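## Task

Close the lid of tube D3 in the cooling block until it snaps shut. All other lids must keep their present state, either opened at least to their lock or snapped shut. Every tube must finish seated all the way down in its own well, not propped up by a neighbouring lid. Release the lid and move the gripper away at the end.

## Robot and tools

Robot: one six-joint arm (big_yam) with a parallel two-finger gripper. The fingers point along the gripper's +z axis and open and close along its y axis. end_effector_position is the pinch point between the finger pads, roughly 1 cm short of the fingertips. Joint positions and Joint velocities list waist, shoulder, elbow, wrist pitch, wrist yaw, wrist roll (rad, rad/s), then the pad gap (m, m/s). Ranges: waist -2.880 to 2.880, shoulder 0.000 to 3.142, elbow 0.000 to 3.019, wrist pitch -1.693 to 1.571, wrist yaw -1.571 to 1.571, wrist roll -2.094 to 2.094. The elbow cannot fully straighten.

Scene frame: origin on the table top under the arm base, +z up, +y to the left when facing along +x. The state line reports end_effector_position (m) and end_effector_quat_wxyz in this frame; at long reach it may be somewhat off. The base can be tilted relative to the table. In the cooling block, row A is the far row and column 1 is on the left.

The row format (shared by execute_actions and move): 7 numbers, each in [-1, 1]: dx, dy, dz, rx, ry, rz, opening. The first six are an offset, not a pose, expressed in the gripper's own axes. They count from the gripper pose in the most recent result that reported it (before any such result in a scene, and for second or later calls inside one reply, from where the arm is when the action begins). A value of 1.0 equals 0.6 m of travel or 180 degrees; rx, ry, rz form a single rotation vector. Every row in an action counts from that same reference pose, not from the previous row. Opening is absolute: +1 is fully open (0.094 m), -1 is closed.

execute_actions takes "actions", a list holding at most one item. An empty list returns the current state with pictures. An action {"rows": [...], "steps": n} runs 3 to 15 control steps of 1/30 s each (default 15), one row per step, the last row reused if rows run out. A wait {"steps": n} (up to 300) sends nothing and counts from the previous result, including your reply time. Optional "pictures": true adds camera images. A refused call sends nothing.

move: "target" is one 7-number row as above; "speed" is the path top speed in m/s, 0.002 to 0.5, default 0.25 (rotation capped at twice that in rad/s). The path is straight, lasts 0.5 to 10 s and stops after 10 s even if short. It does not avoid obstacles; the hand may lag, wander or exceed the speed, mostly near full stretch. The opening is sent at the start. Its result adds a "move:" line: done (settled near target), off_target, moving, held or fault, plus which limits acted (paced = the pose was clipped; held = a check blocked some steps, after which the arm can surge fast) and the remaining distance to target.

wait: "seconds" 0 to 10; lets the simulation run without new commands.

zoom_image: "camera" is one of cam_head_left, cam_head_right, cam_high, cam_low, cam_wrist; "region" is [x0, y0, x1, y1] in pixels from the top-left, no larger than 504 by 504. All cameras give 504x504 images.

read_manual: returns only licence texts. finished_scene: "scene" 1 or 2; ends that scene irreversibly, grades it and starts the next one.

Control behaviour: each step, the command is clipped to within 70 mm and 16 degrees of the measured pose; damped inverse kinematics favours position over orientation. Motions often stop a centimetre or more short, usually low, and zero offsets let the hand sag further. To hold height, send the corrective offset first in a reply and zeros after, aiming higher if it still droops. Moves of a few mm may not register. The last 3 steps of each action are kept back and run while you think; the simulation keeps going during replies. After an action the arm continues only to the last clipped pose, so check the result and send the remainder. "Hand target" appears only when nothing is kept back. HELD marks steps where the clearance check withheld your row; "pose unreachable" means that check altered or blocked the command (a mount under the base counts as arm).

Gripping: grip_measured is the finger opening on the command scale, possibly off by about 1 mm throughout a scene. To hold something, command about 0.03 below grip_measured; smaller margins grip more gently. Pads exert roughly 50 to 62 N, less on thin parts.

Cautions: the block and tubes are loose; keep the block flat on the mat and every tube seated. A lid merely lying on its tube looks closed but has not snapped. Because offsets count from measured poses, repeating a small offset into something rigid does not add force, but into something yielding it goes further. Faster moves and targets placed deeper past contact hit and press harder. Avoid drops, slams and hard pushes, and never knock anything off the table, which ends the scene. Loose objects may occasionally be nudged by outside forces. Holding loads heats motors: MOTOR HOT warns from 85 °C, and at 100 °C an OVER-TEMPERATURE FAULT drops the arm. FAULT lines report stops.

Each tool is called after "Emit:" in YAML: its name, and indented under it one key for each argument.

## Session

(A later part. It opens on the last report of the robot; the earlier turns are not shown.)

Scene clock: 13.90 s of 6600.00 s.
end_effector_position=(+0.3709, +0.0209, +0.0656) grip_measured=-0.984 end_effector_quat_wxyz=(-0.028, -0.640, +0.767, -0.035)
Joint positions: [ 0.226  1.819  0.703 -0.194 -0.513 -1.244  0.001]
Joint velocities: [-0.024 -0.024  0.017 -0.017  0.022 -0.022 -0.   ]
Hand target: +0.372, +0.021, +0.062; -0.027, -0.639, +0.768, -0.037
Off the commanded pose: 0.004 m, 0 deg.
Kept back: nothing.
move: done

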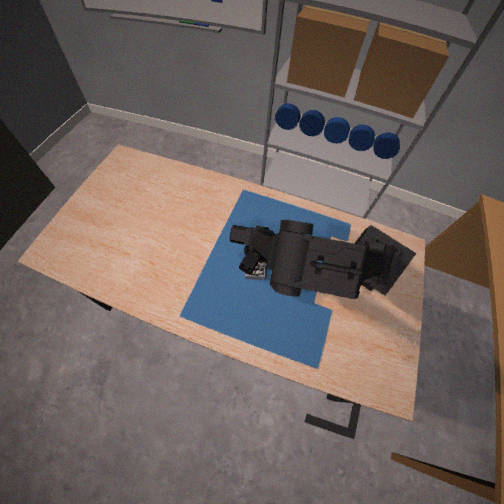

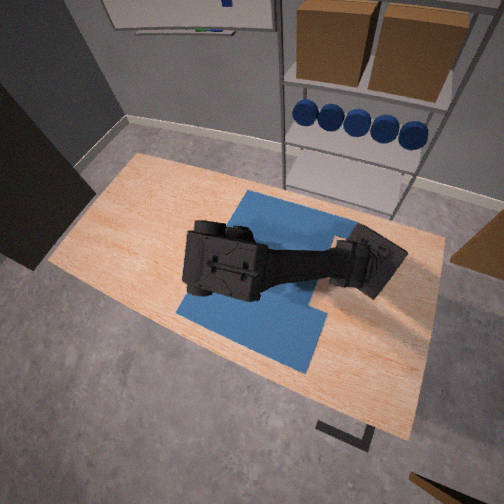

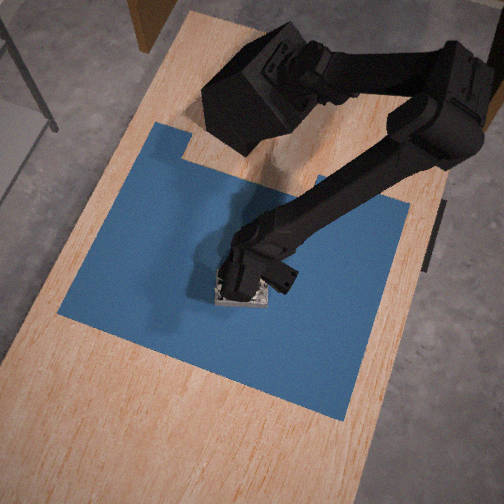

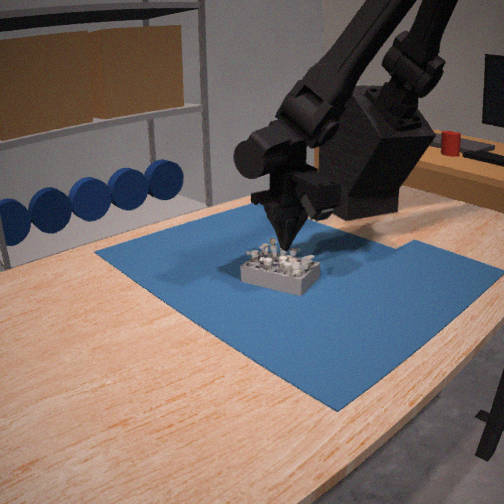

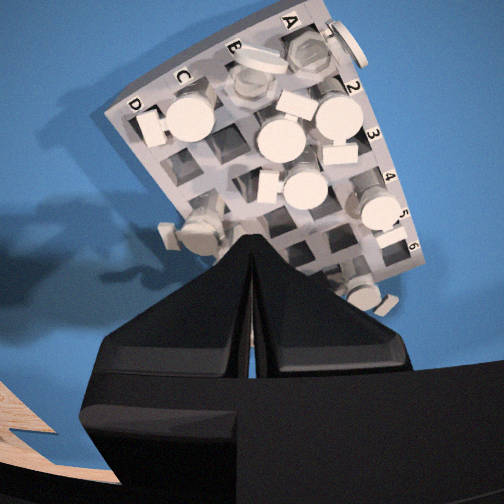

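Emit:
move:
  target: [-0.004,0,-0.02,0,0,0,-1]
  speed: 0.03

Emit:
move:
  target: [-0.004,0.023,0,-0.018,0,0,-1]
  speed: 0.03

Emit:
zoom_image:
  camera: "cam_low"
  region: [230, 200, 350, 300]

Scene clock: 14.93 s of 6600.00 s.
end_effector_position=(+0.3714, +0.0253, +0.0716) grip_measured=-0.984 end_effector_quat_wxyz=(-0.029, -0.640, +0.767, -0.035)
Joint positions: [ 0.226  1.796  0.703 -0.22  -0.514 -1.245  0.001]
Joint velocities: [ 0.005 -0.005  0.017  0.002  0.066  0.007 -0.   ]
Hand target: +0.372, +0.024, +0.077; -0.028, -0.640, +0.767, -0.036
Off the commanded pose: 0.006 m, 0 deg.
Kept back: nothing.
move: done

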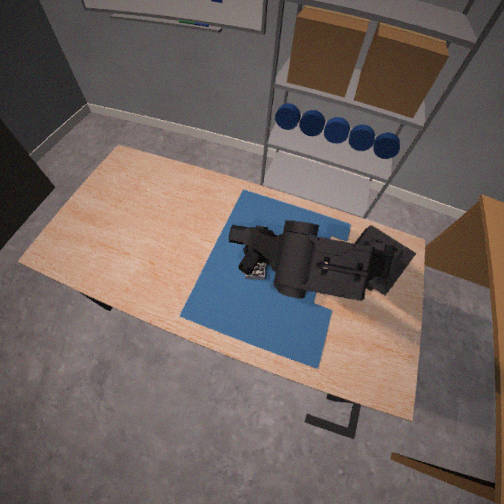

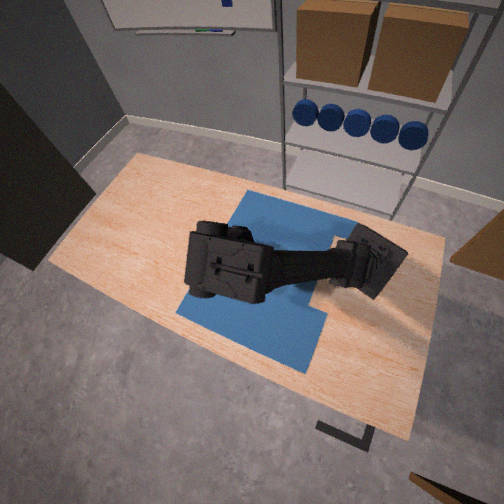

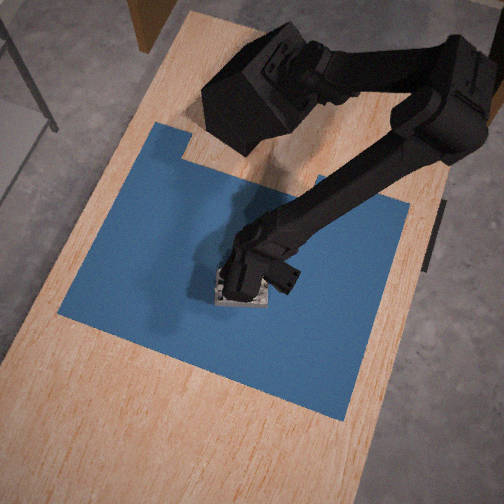

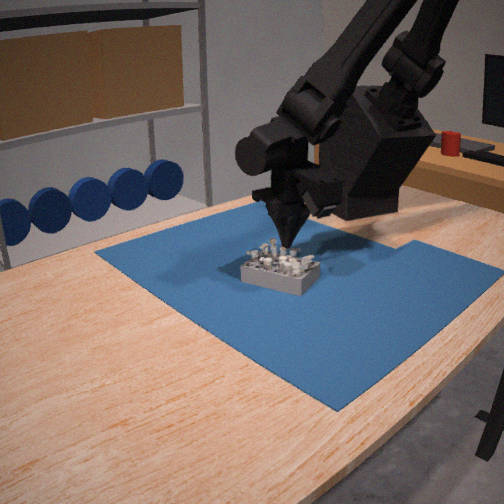

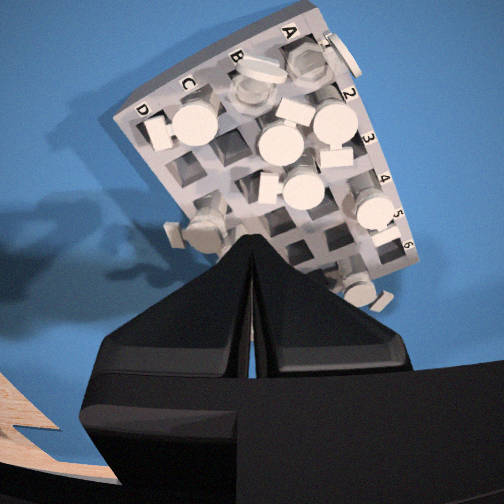

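Scene clock: 16.10 s of 6600.00 s.
end_effector_position=(+0.3601, +0.0262, +0.0718) grip_measured=-0.984 end_effector_quat_wxyz=(-0.044, -0.634, +0.772, -0.018)
Joint positions: [ 0.226  1.796  0.703 -0.27  -0.527 -1.256  0.001]
Joint velocities: [-0.005 -0.005  0.002  0.017 -0.022 -0.007  0.   ]
Hand target: +0.358, +0.030, +0.071; -0.047, -0.639, +0.767, -0.013
Off the commanded pose: 0.004 m, 1 deg.
Kept back: nothing.
move: done

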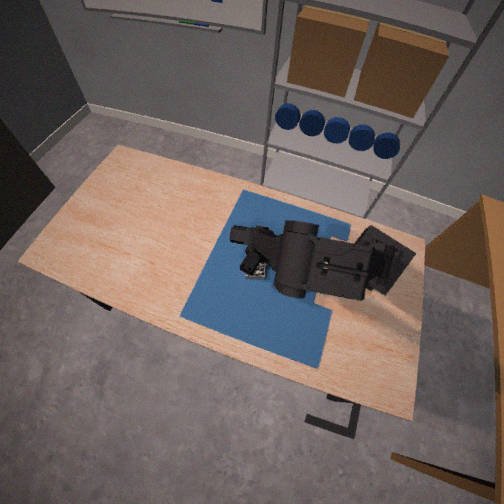

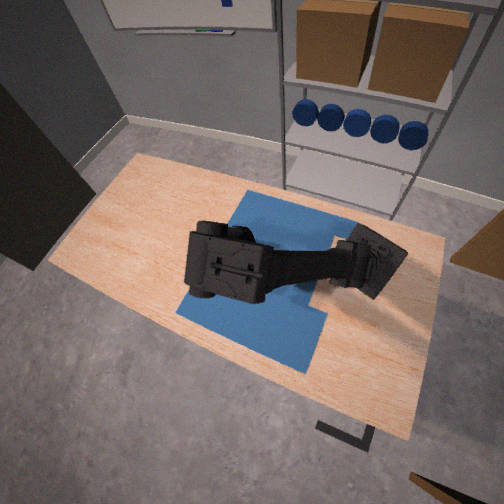

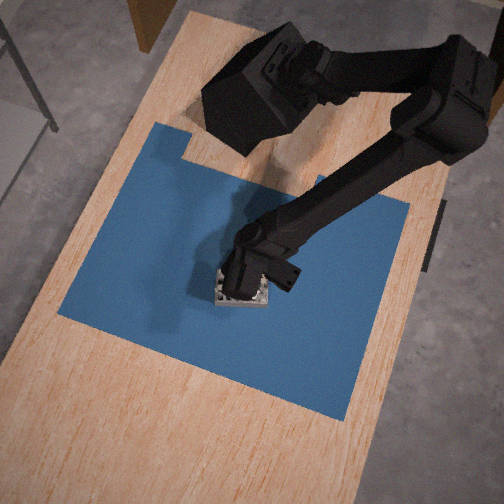

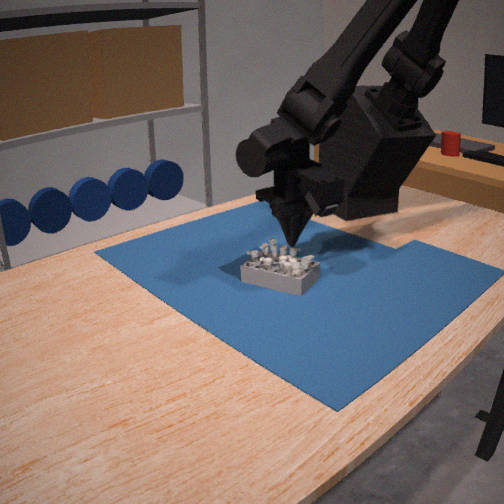

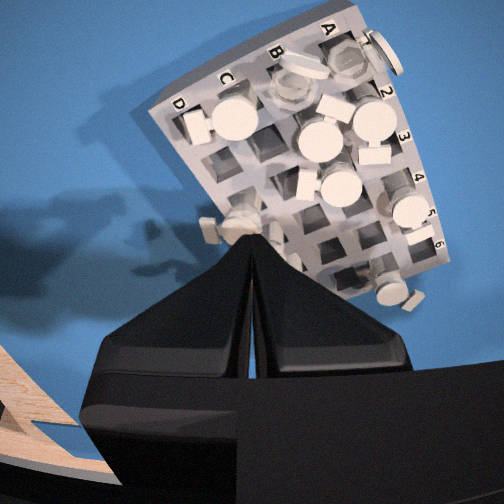

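Region (230, 200, 350, 300) of cam_low's 504x504 image, scaled by 4.200, with more detail than that image has.

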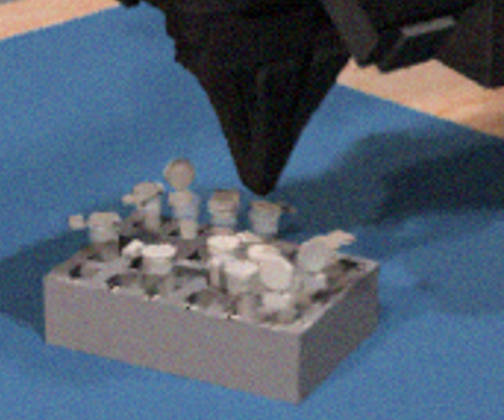

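Emit:
move:
  target: [0,0,0.03,0,0,0,-1]
  speed: 0.015

Emit:
zoom_image:
  camera: "cam_low"
  region: [250, 220, 330, 280]

Scene clock: 17.83 s of 6600.00 s.
end_effector_position=(+0.3606, +0.0240, +0.0616) grip_measured=-0.984 end_effector_quat_wxyz=(-0.041, -0.634, +0.772, -0.020)
Joint positions: [ 0.237  1.826  0.703 -0.224 -0.524 -1.239  0.001]
Joint velocities: [-0.005  0.005  0.012 -0.007 -0.037  0.037  0.   ]
Hand target: +0.359, +0.025, +0.054; -0.044, -0.633, +0.772, -0.018
Off the commanded pose: 0.008 m, 0 deg.
Kept back: nothing.
move: done

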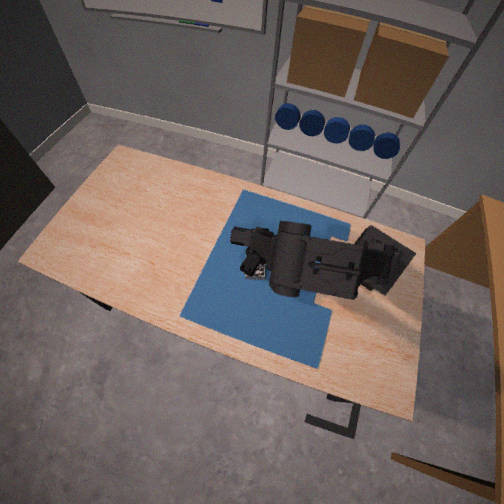

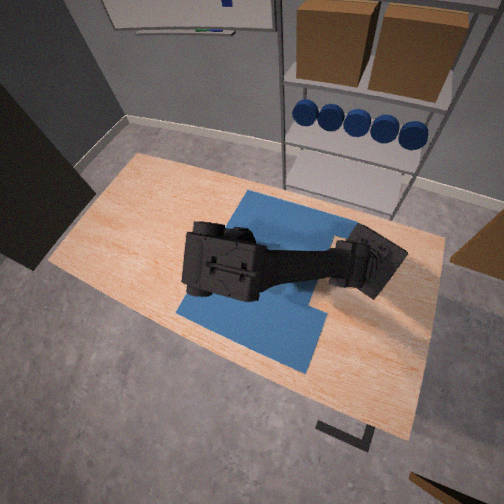

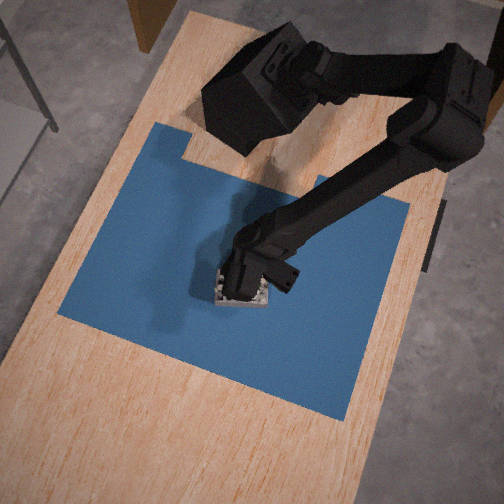

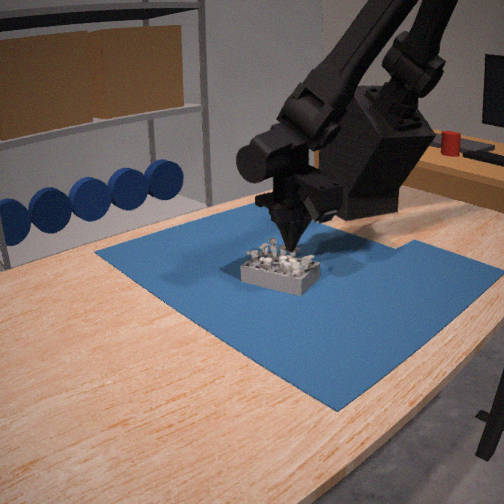

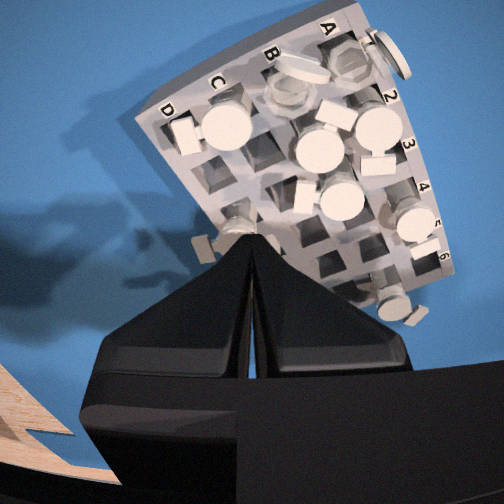

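Region (250, 220, 330, 280) of cam_low's 504x504 image, scaled by 6.300, with more detail than that image has; it fills the top 378 rows of this view, and the rest is white.

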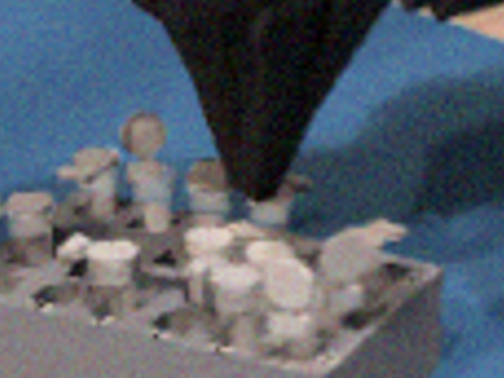

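Now press with step readings.

Emit:
execute_actions:
  actions:
    - {"rows":[[0,0.003,0.014,0,0,0,-1],[0,0.003,0.016,0,0,0,-1],[0,0.003,0.018,0,0,0,-1],[0,0.003,0.02,0,0,0,-1],[0,0.003,0.022,0,0,0,-1],[0,0.003,0.024,0,0,0,-1],[0,0.003,0.026,0,0,0,-1],[0,0.003,0.028,0,0,0,-1],[0,0.003,0.03,0,0,0,-1]],"steps":15}

Emit:
wait:
  seconds: 0.3

Emit:
zoom_image:
  camera: "cam_low"
  region: [250, 220, 330, 280]

Scene clock: 18.43 s of 6600.00 s.
end_effector_position=(+0.3631, +0.0239, +0.0606) grip_measured=-0.984 end_effector_quat_wxyz=(-0.034, -0.633, +0.773, -0.024)
Joint positions: [ 0.237  1.828  0.699 -0.2   -0.524 -1.225  0.001]
Joint velocities: [-0.015 -0.015 -0.007  0.002  0.007  0.007 -0.001]
Steps of this call (steps 1 to 6: nothing new was sent; steps 7 to 18: the first 12 steps of this action). Readings (end_effector_position):
7: (+0.3612, +0.0241, +0.0615)
8: (+0.3623, +0.0241, +0.0615)
10: (+0.3629, +0.0242, +0.0612)
14: (+0.3630, +0.0239, +0.0607)
18: the state above

Scene clock: 18.83 s of 6600.00 s.
end_effector_position=(+0.3630, +0.0238, +0.0606) grip_measured=-0.984 end_effector_quat_wxyz=(-0.034, -0.631, +0.774, -0.024)
Joint positions: [ 0.237  1.828  0.699 -0.2   -0.524 -1.222  0.001]
Joint velocities: [-0.005  0.015  0.002  0.012  0.007 -0.007  0.   ]
Hand target: +0.357, +0.023, +0.045; -0.041, -0.634, +0.772, -0.020
Off the commanded pose: 0.018 m, 1 deg.
Kept back: nothing.
Steps of this call (steps 1 to 3: the last 3 steps of your previous action; steps 4 to 12: nothing new was sent). Readings (end_effector_position):
1: (+0.3632, +0.0239, +0.0606)
2: (+0.3632, +0.0239, +0.0606)
4: (+0.3630, +0.0238, +0.0606)
8: (+0.3630, +0.0238, +0.0606)
12: the state above

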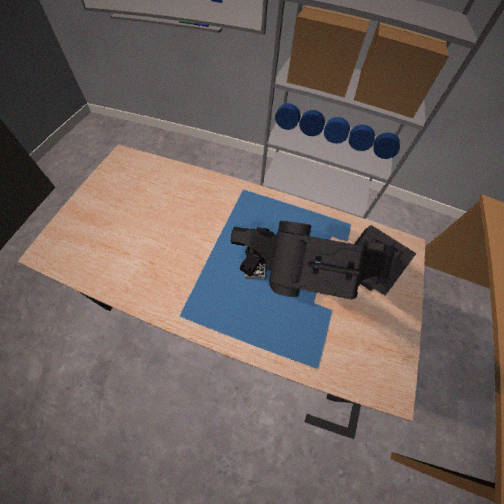

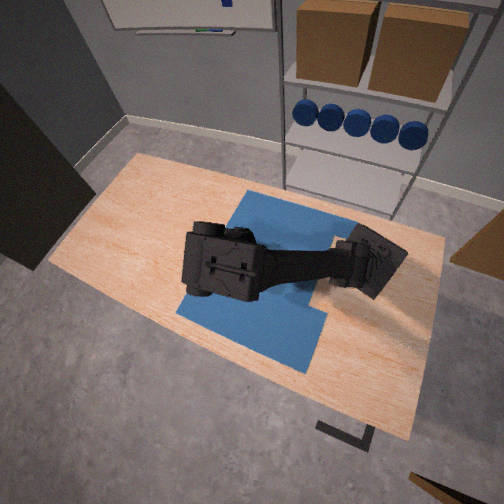

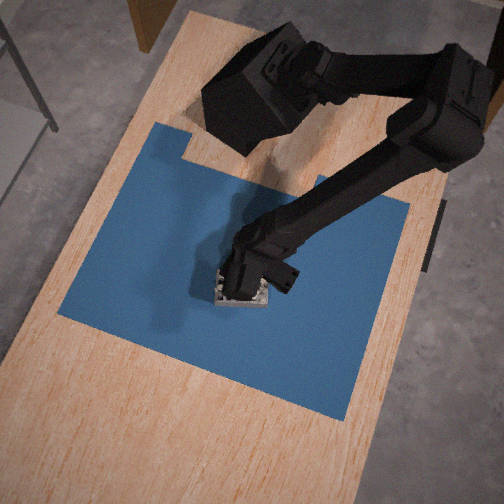

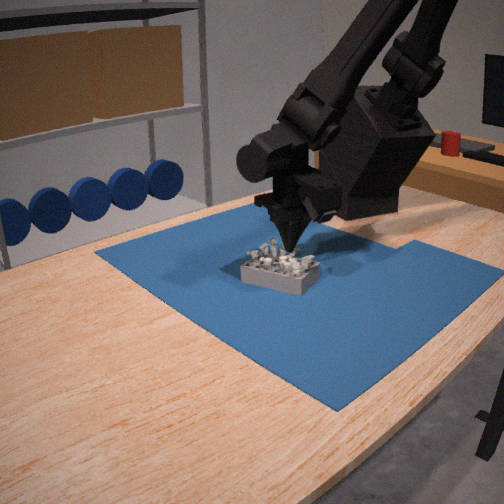

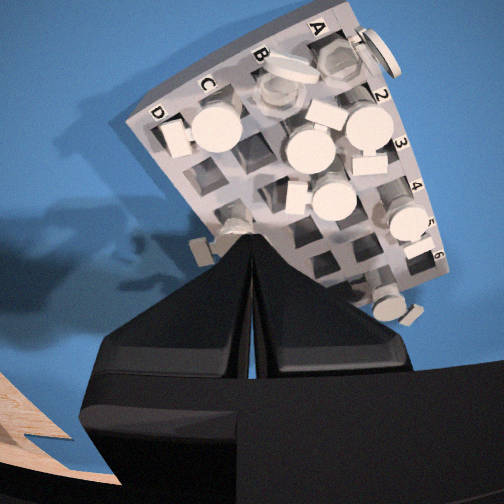

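Region (250, 220, 330, 280) of cam_low's 504x504 image, scaled by 6.300, with more detail than that image has; it fills the top 378 rows of this view, and the rest is white.

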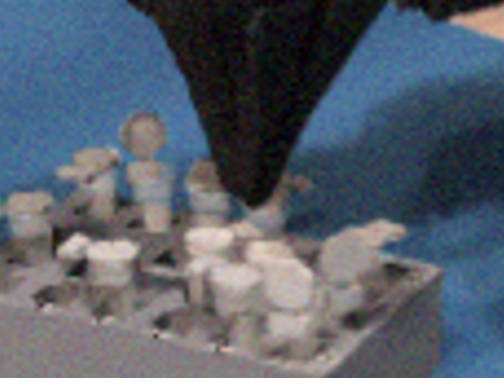

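Emit:
move:
  target: [-0.008,0.012,-0.022,-0.012,0,0,-1]
  speed: 0.03

Emit:
zoom_image:
  camera: "cam_low"
  region: [250, 220, 330, 280]

Emit:
zoom_image:
  camera: "cam_wrist"
  region: [150, 80, 350, 280]

Scene clock: 20.00 s of 6600.00 s.
end_effector_position=(+0.3526, +0.0289, +0.0682) grip_measured=-0.984 end_effector_quat_wxyz=(-0.050, -0.627, +0.778, -0.008)
Joint positions: [ 0.236  1.801  0.698 -0.277 -0.535 -1.24   0.001]
Joint velocities: [ 0.005 -0.015  0.002  0.022  0.022 -0.11  -0.001]
Hand target: +0.357, +0.031, +0.073; -0.046, -0.631, +0.774, -0.010
Off the commanded pose: 0.007 m, 1 deg.
Kept back: nothing.
move: done

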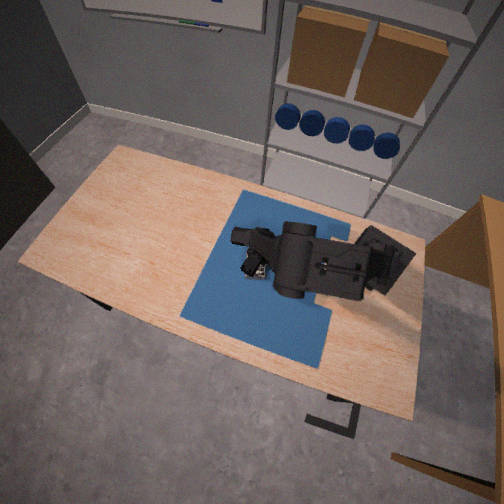

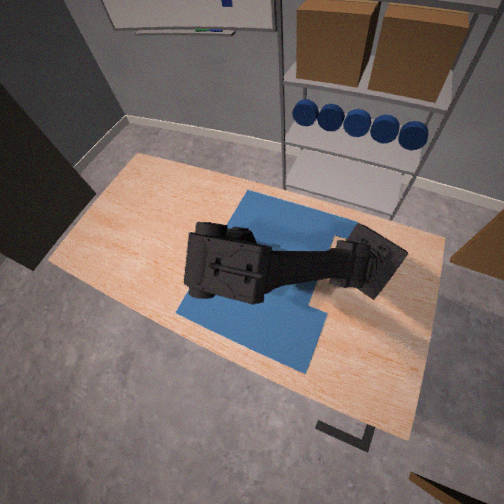

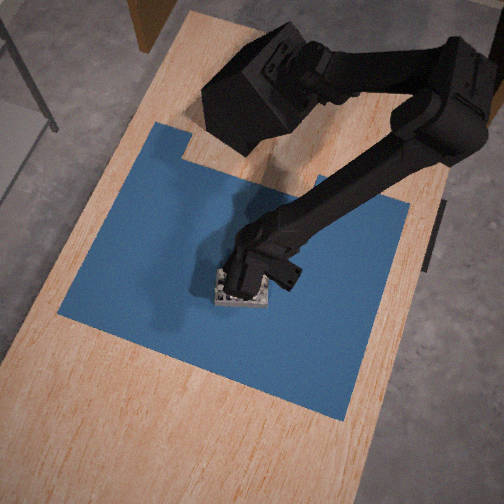

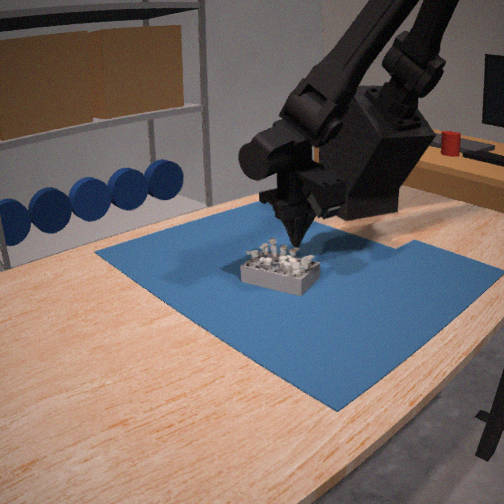

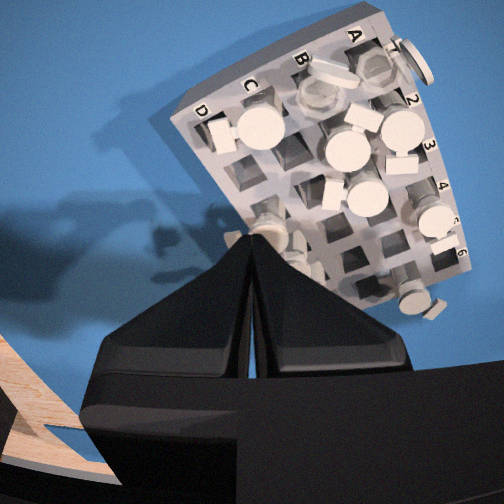

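Region (250, 220, 330, 280) of cam_low's 504x504 image, scaled by 6.300, with more detail than that image has; it fills the top 378 rows of this view, and the rest is white.

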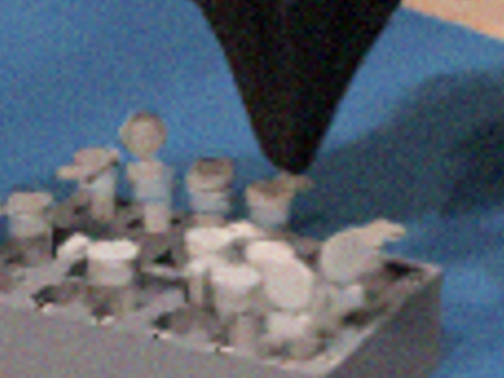

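Region (150, 80, 350, 280) of cam_wrist's 504x504 image, scaled by 2.520, with more detail than that image has.

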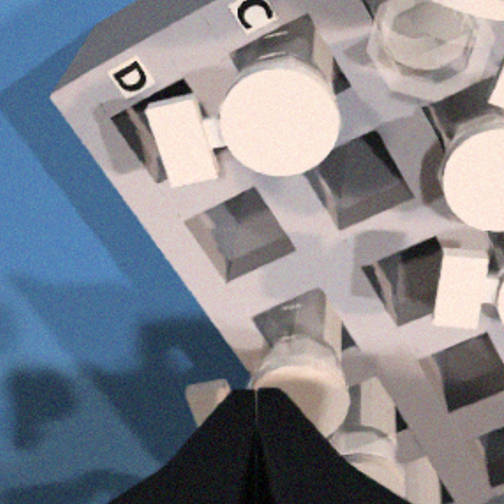

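Emit:
move:
  target: [0,-0.004,0.022,0.003,0,0,-1]
  speed: 0.015

Emit:
execute_actions:
  actions:
    - {"rows":[[0,0,0.012,0,0,0,-1],[0,0,0.016,0,0,0,-1],[0,0,0.02,0,0,0,-1],[0,0,0.024,0,0,0,-1],[0,0,0.028,0,0,0,-1],[0,0,0.032,0,0,0,-1],[0,0,0.036,0,0,0,-1],[0,0,0.04,0,0,0,-1]],"steps":15}
  pictures: true

Emit:
zoom_image:
  camera: "cam_low"
  region: [250, 220, 330, 280]

Scene clock: 21.37 s of 6600.00 s.
end_effector_position=(+0.3551, +0.0271, +0.0617) grip_measured=-0.984 end_effector_quat_wxyz=(-0.044, -0.627, +0.777, -0.013)
Joint positions: [ 0.242  1.82   0.698 -0.239 -0.532 -1.226  0.001]
Joint velocities: [-0.015  0.005 -0.002 -0.002 -0.007 -0.022 -0.001]
Hand target: +0.354, +0.027, +0.055; -0.047, -0.627, +0.778, -0.012
Off the commanded pose: 0.007 m, 0 deg.
Kept back: nothing.
move: done

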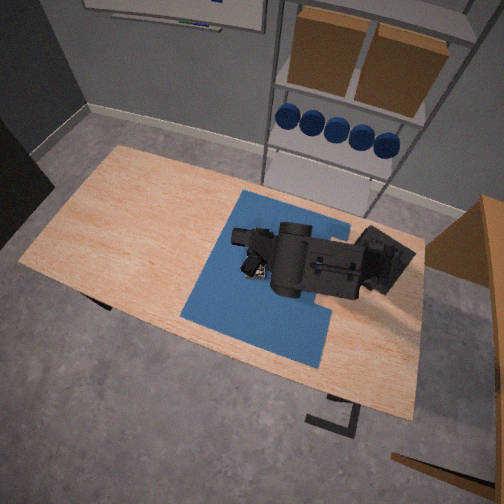

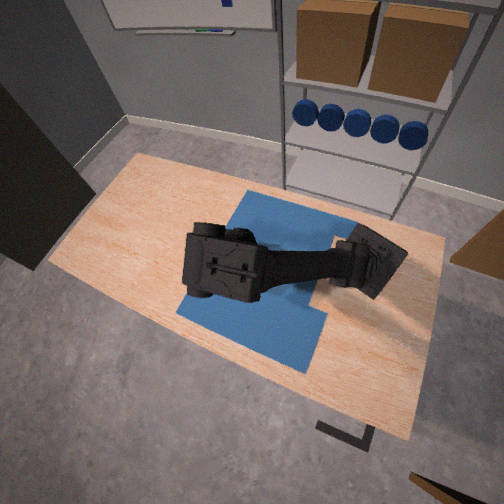

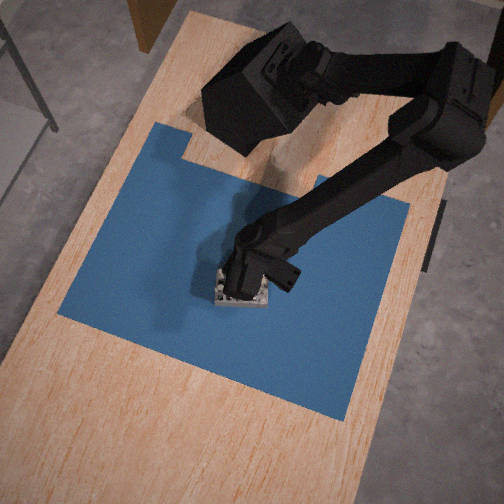

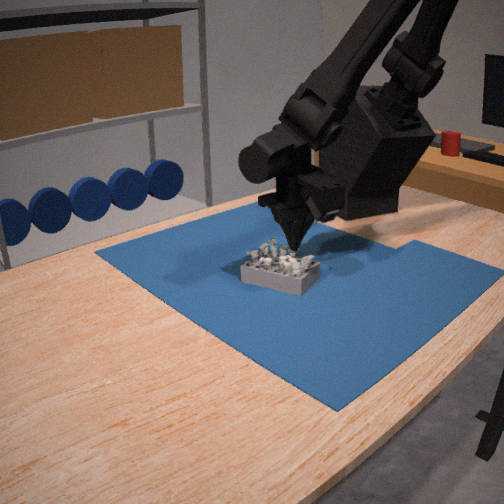

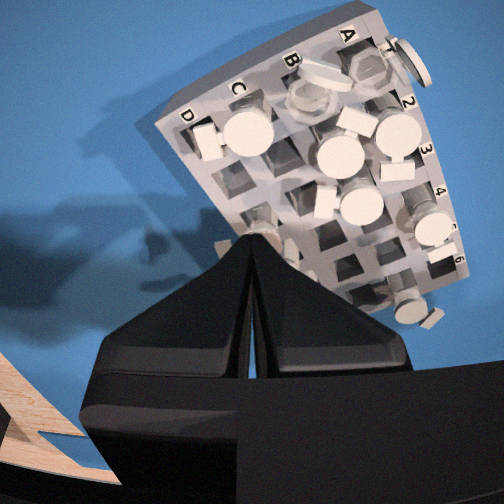

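Scene clock: 21.77 s of 6600.00 s.
end_effector_position=(+0.3564, +0.0267, +0.0602) grip_measured=-0.984 end_effector_quat_wxyz=(-0.038, -0.623, +0.781, -0.016)
Joint positions: [ 0.242  1.824  0.692 -0.212 -0.534 -1.206  0.001]
Joint velocities: [-0.015 -0.015 -0.012  0.002 -0.066  0.081 -0.   ]
Steps of this call (steps 1 to 12: the first 12 steps of this action). Readings (end_effector_position):
1: (+0.3553, +0.0271, +0.0617)
2: (+0.3559, +0.0272, +0.0616)
4: (+0.3566, +0.0270, +0.0611)
8: (+0.3566, +0.0267, +0.0604)
12: the state above

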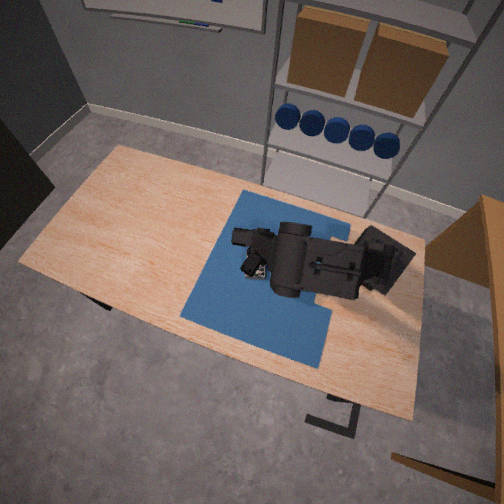

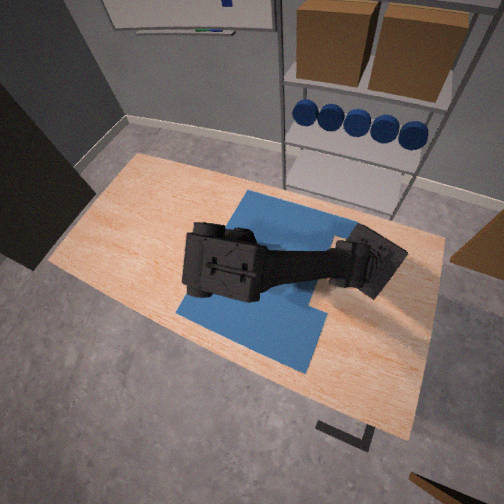

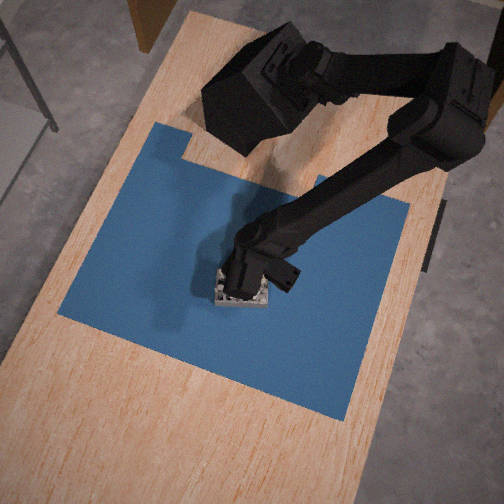

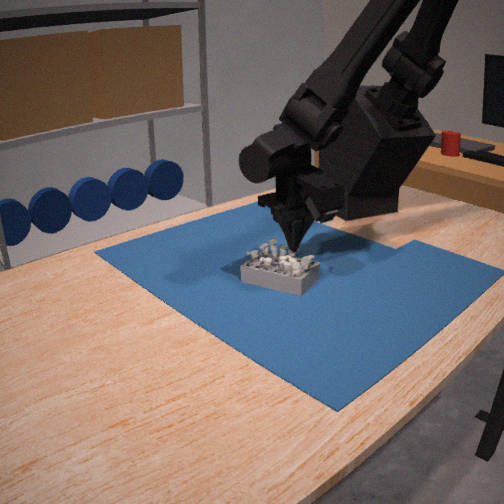

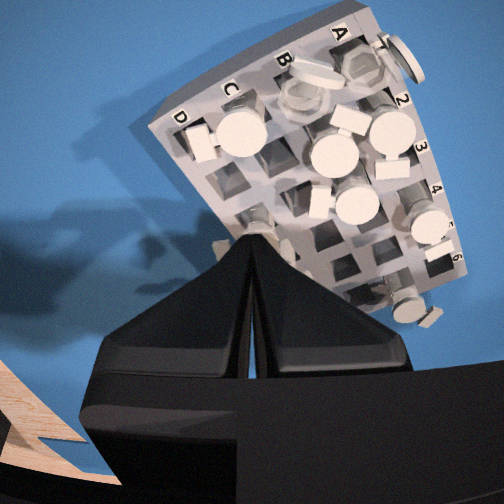

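Region (250, 220, 330, 280) of cam_low's 504x504 image, scaled by 6.300, with more detail than that image has; it fills the top 378 rows of this view, and the rest is white.

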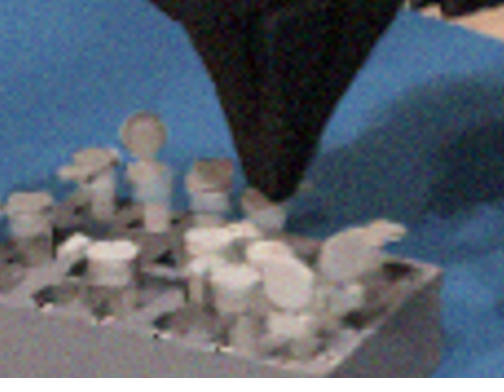

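Emit:
move:
  target: [0.03,0.02,-0.05,0,0,0,-1]
  speed: 0.05

Emit:
zoom_image:
  camera: "cam_low"
  region: [265, 235, 315, 270]

Emit:
zoom_image:
  camera: "cam_wrist"
  region: [200, 60, 400, 260]

Scene clock: 23.03 s of 6600.00 s.
end_effector_position=(+0.3431, +0.0143, +0.0868) grip_measured=-0.984 end_effector_quat_wxyz=(-0.039, -0.622, +0.782, -0.016)
Joint positions: [ 0.175  1.763  0.65  -0.273 -0.547 -1.28   0.001]
Joint velocities: [-0.015 -0.015  0.002  0.012  0.022 -0.066  0.   ]
Hand target: +0.342, +0.014, +0.092; -0.038, -0.623, +0.781, -0.016
Off your previous action's commanded pose: 0.023 m, 1 deg at its last step (step 3 of this call).
Off the commanded pose: 0.005 m, 0 deg.
Kept back: nothing.
move: done

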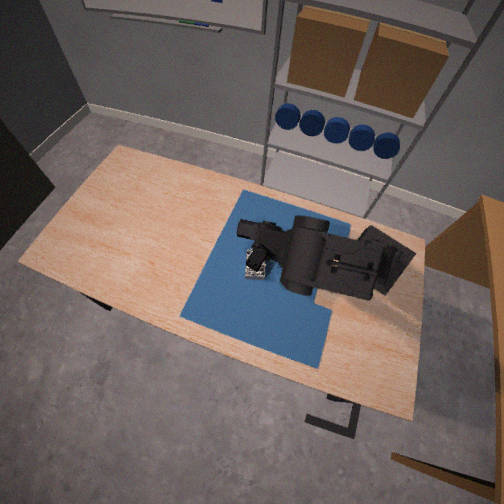

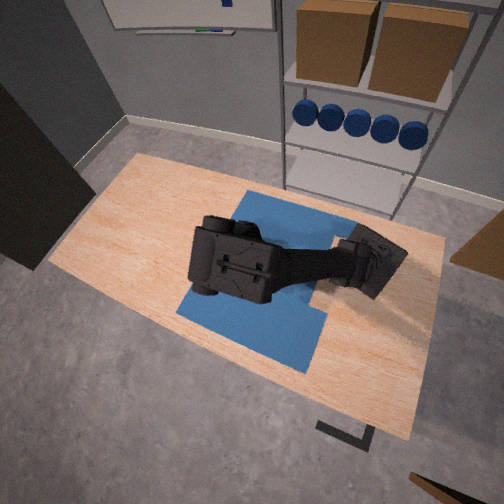

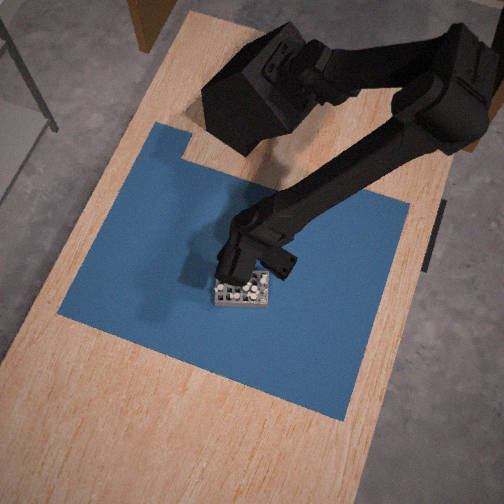

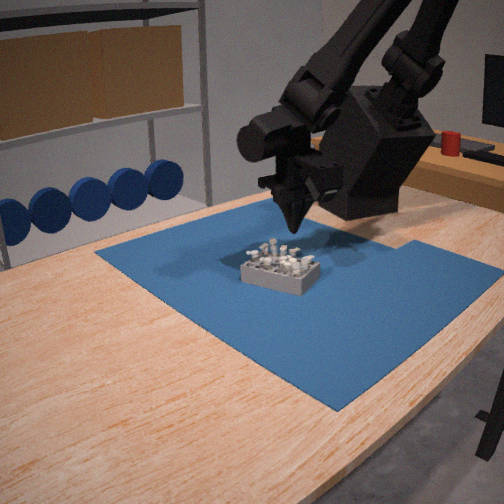

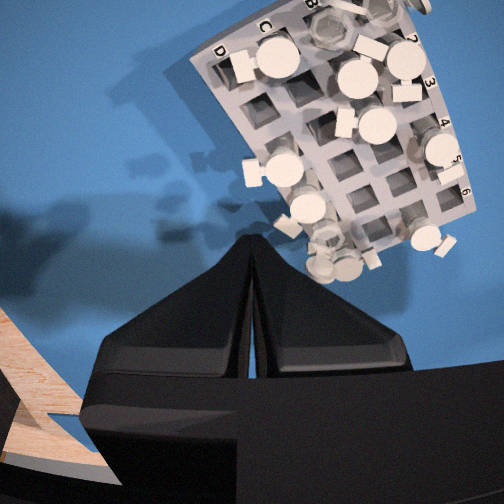

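Region (265, 235, 315, 270) of cam_low's 504x504 image, scaled by 10.080, with more detail than that image has; it fills the top 353 rows of this view, and the rest is white.

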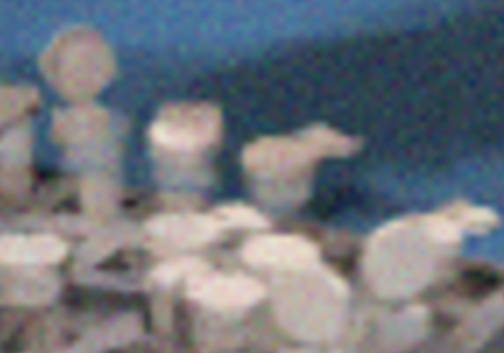

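Region (200, 60, 400, 260) of cam_wrist's 504x504 image, scaled by 2.520, with more detail than that image has.

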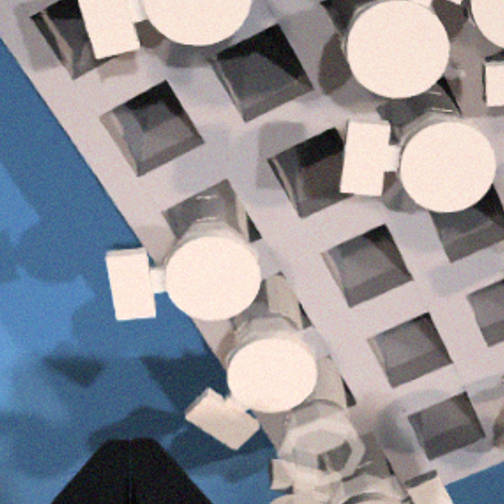

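Emit:
move:
  target: [-0.1,0.1,-0.15,0,0,0,-1]
  speed: 0.3

Emit:
finished_scene:
  scene: 1

Scene clock: 24.27 s of 6600.00 s.
end_effector_position=(+0.3102, +0.0947, +0.1781) grip_measured=-0.984 end_effector_quat_wxyz=(-0.027, -0.630, +0.776, -0.022)
Joint positions: [ 0.226  1.295  0.561 -0.59  -0.537 -1.226  0.001]
Joint velocities: [ 0.005 -0.005 -0.002 -0.017  0.007 -0.007 -0.   ]
Hand target: +0.303, +0.093, +0.175; -0.038, -0.622, +0.782, -0.016
Off the commanded pose: 0.010 m, 2 deg.
Kept back: nothing.
move: done

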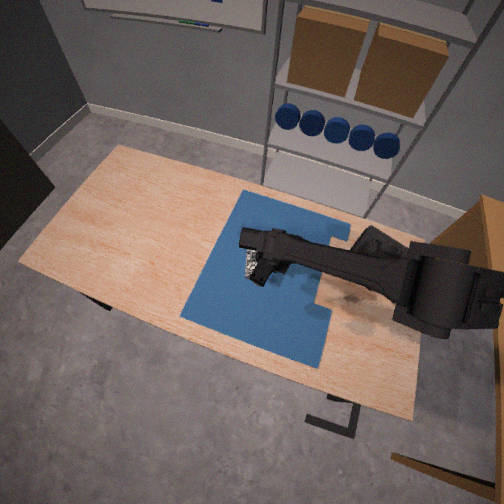

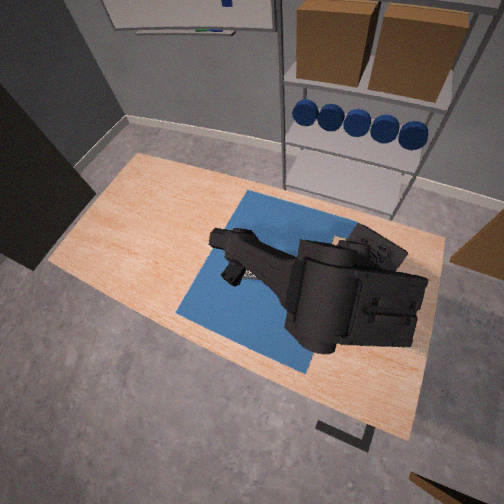

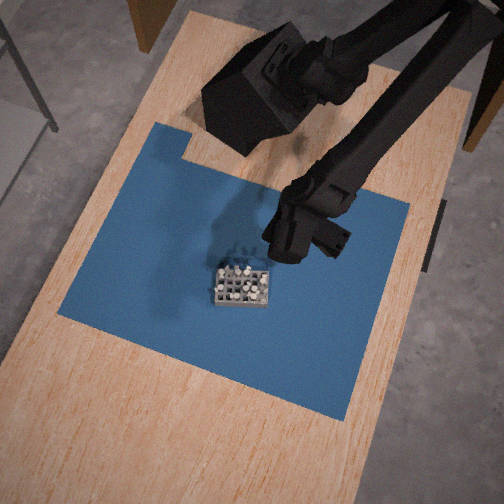

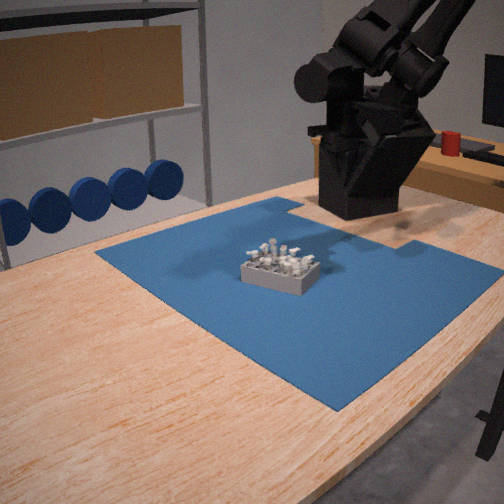

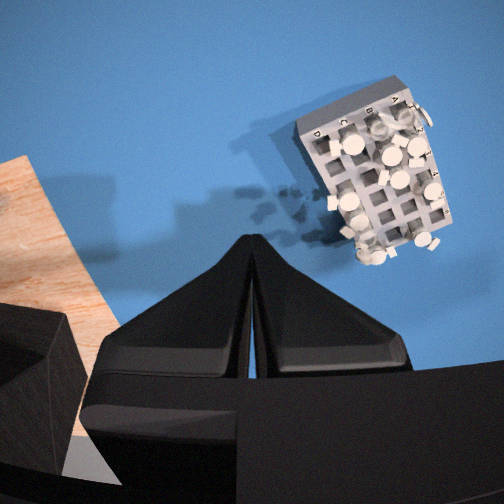

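The scene is finished: the task was done.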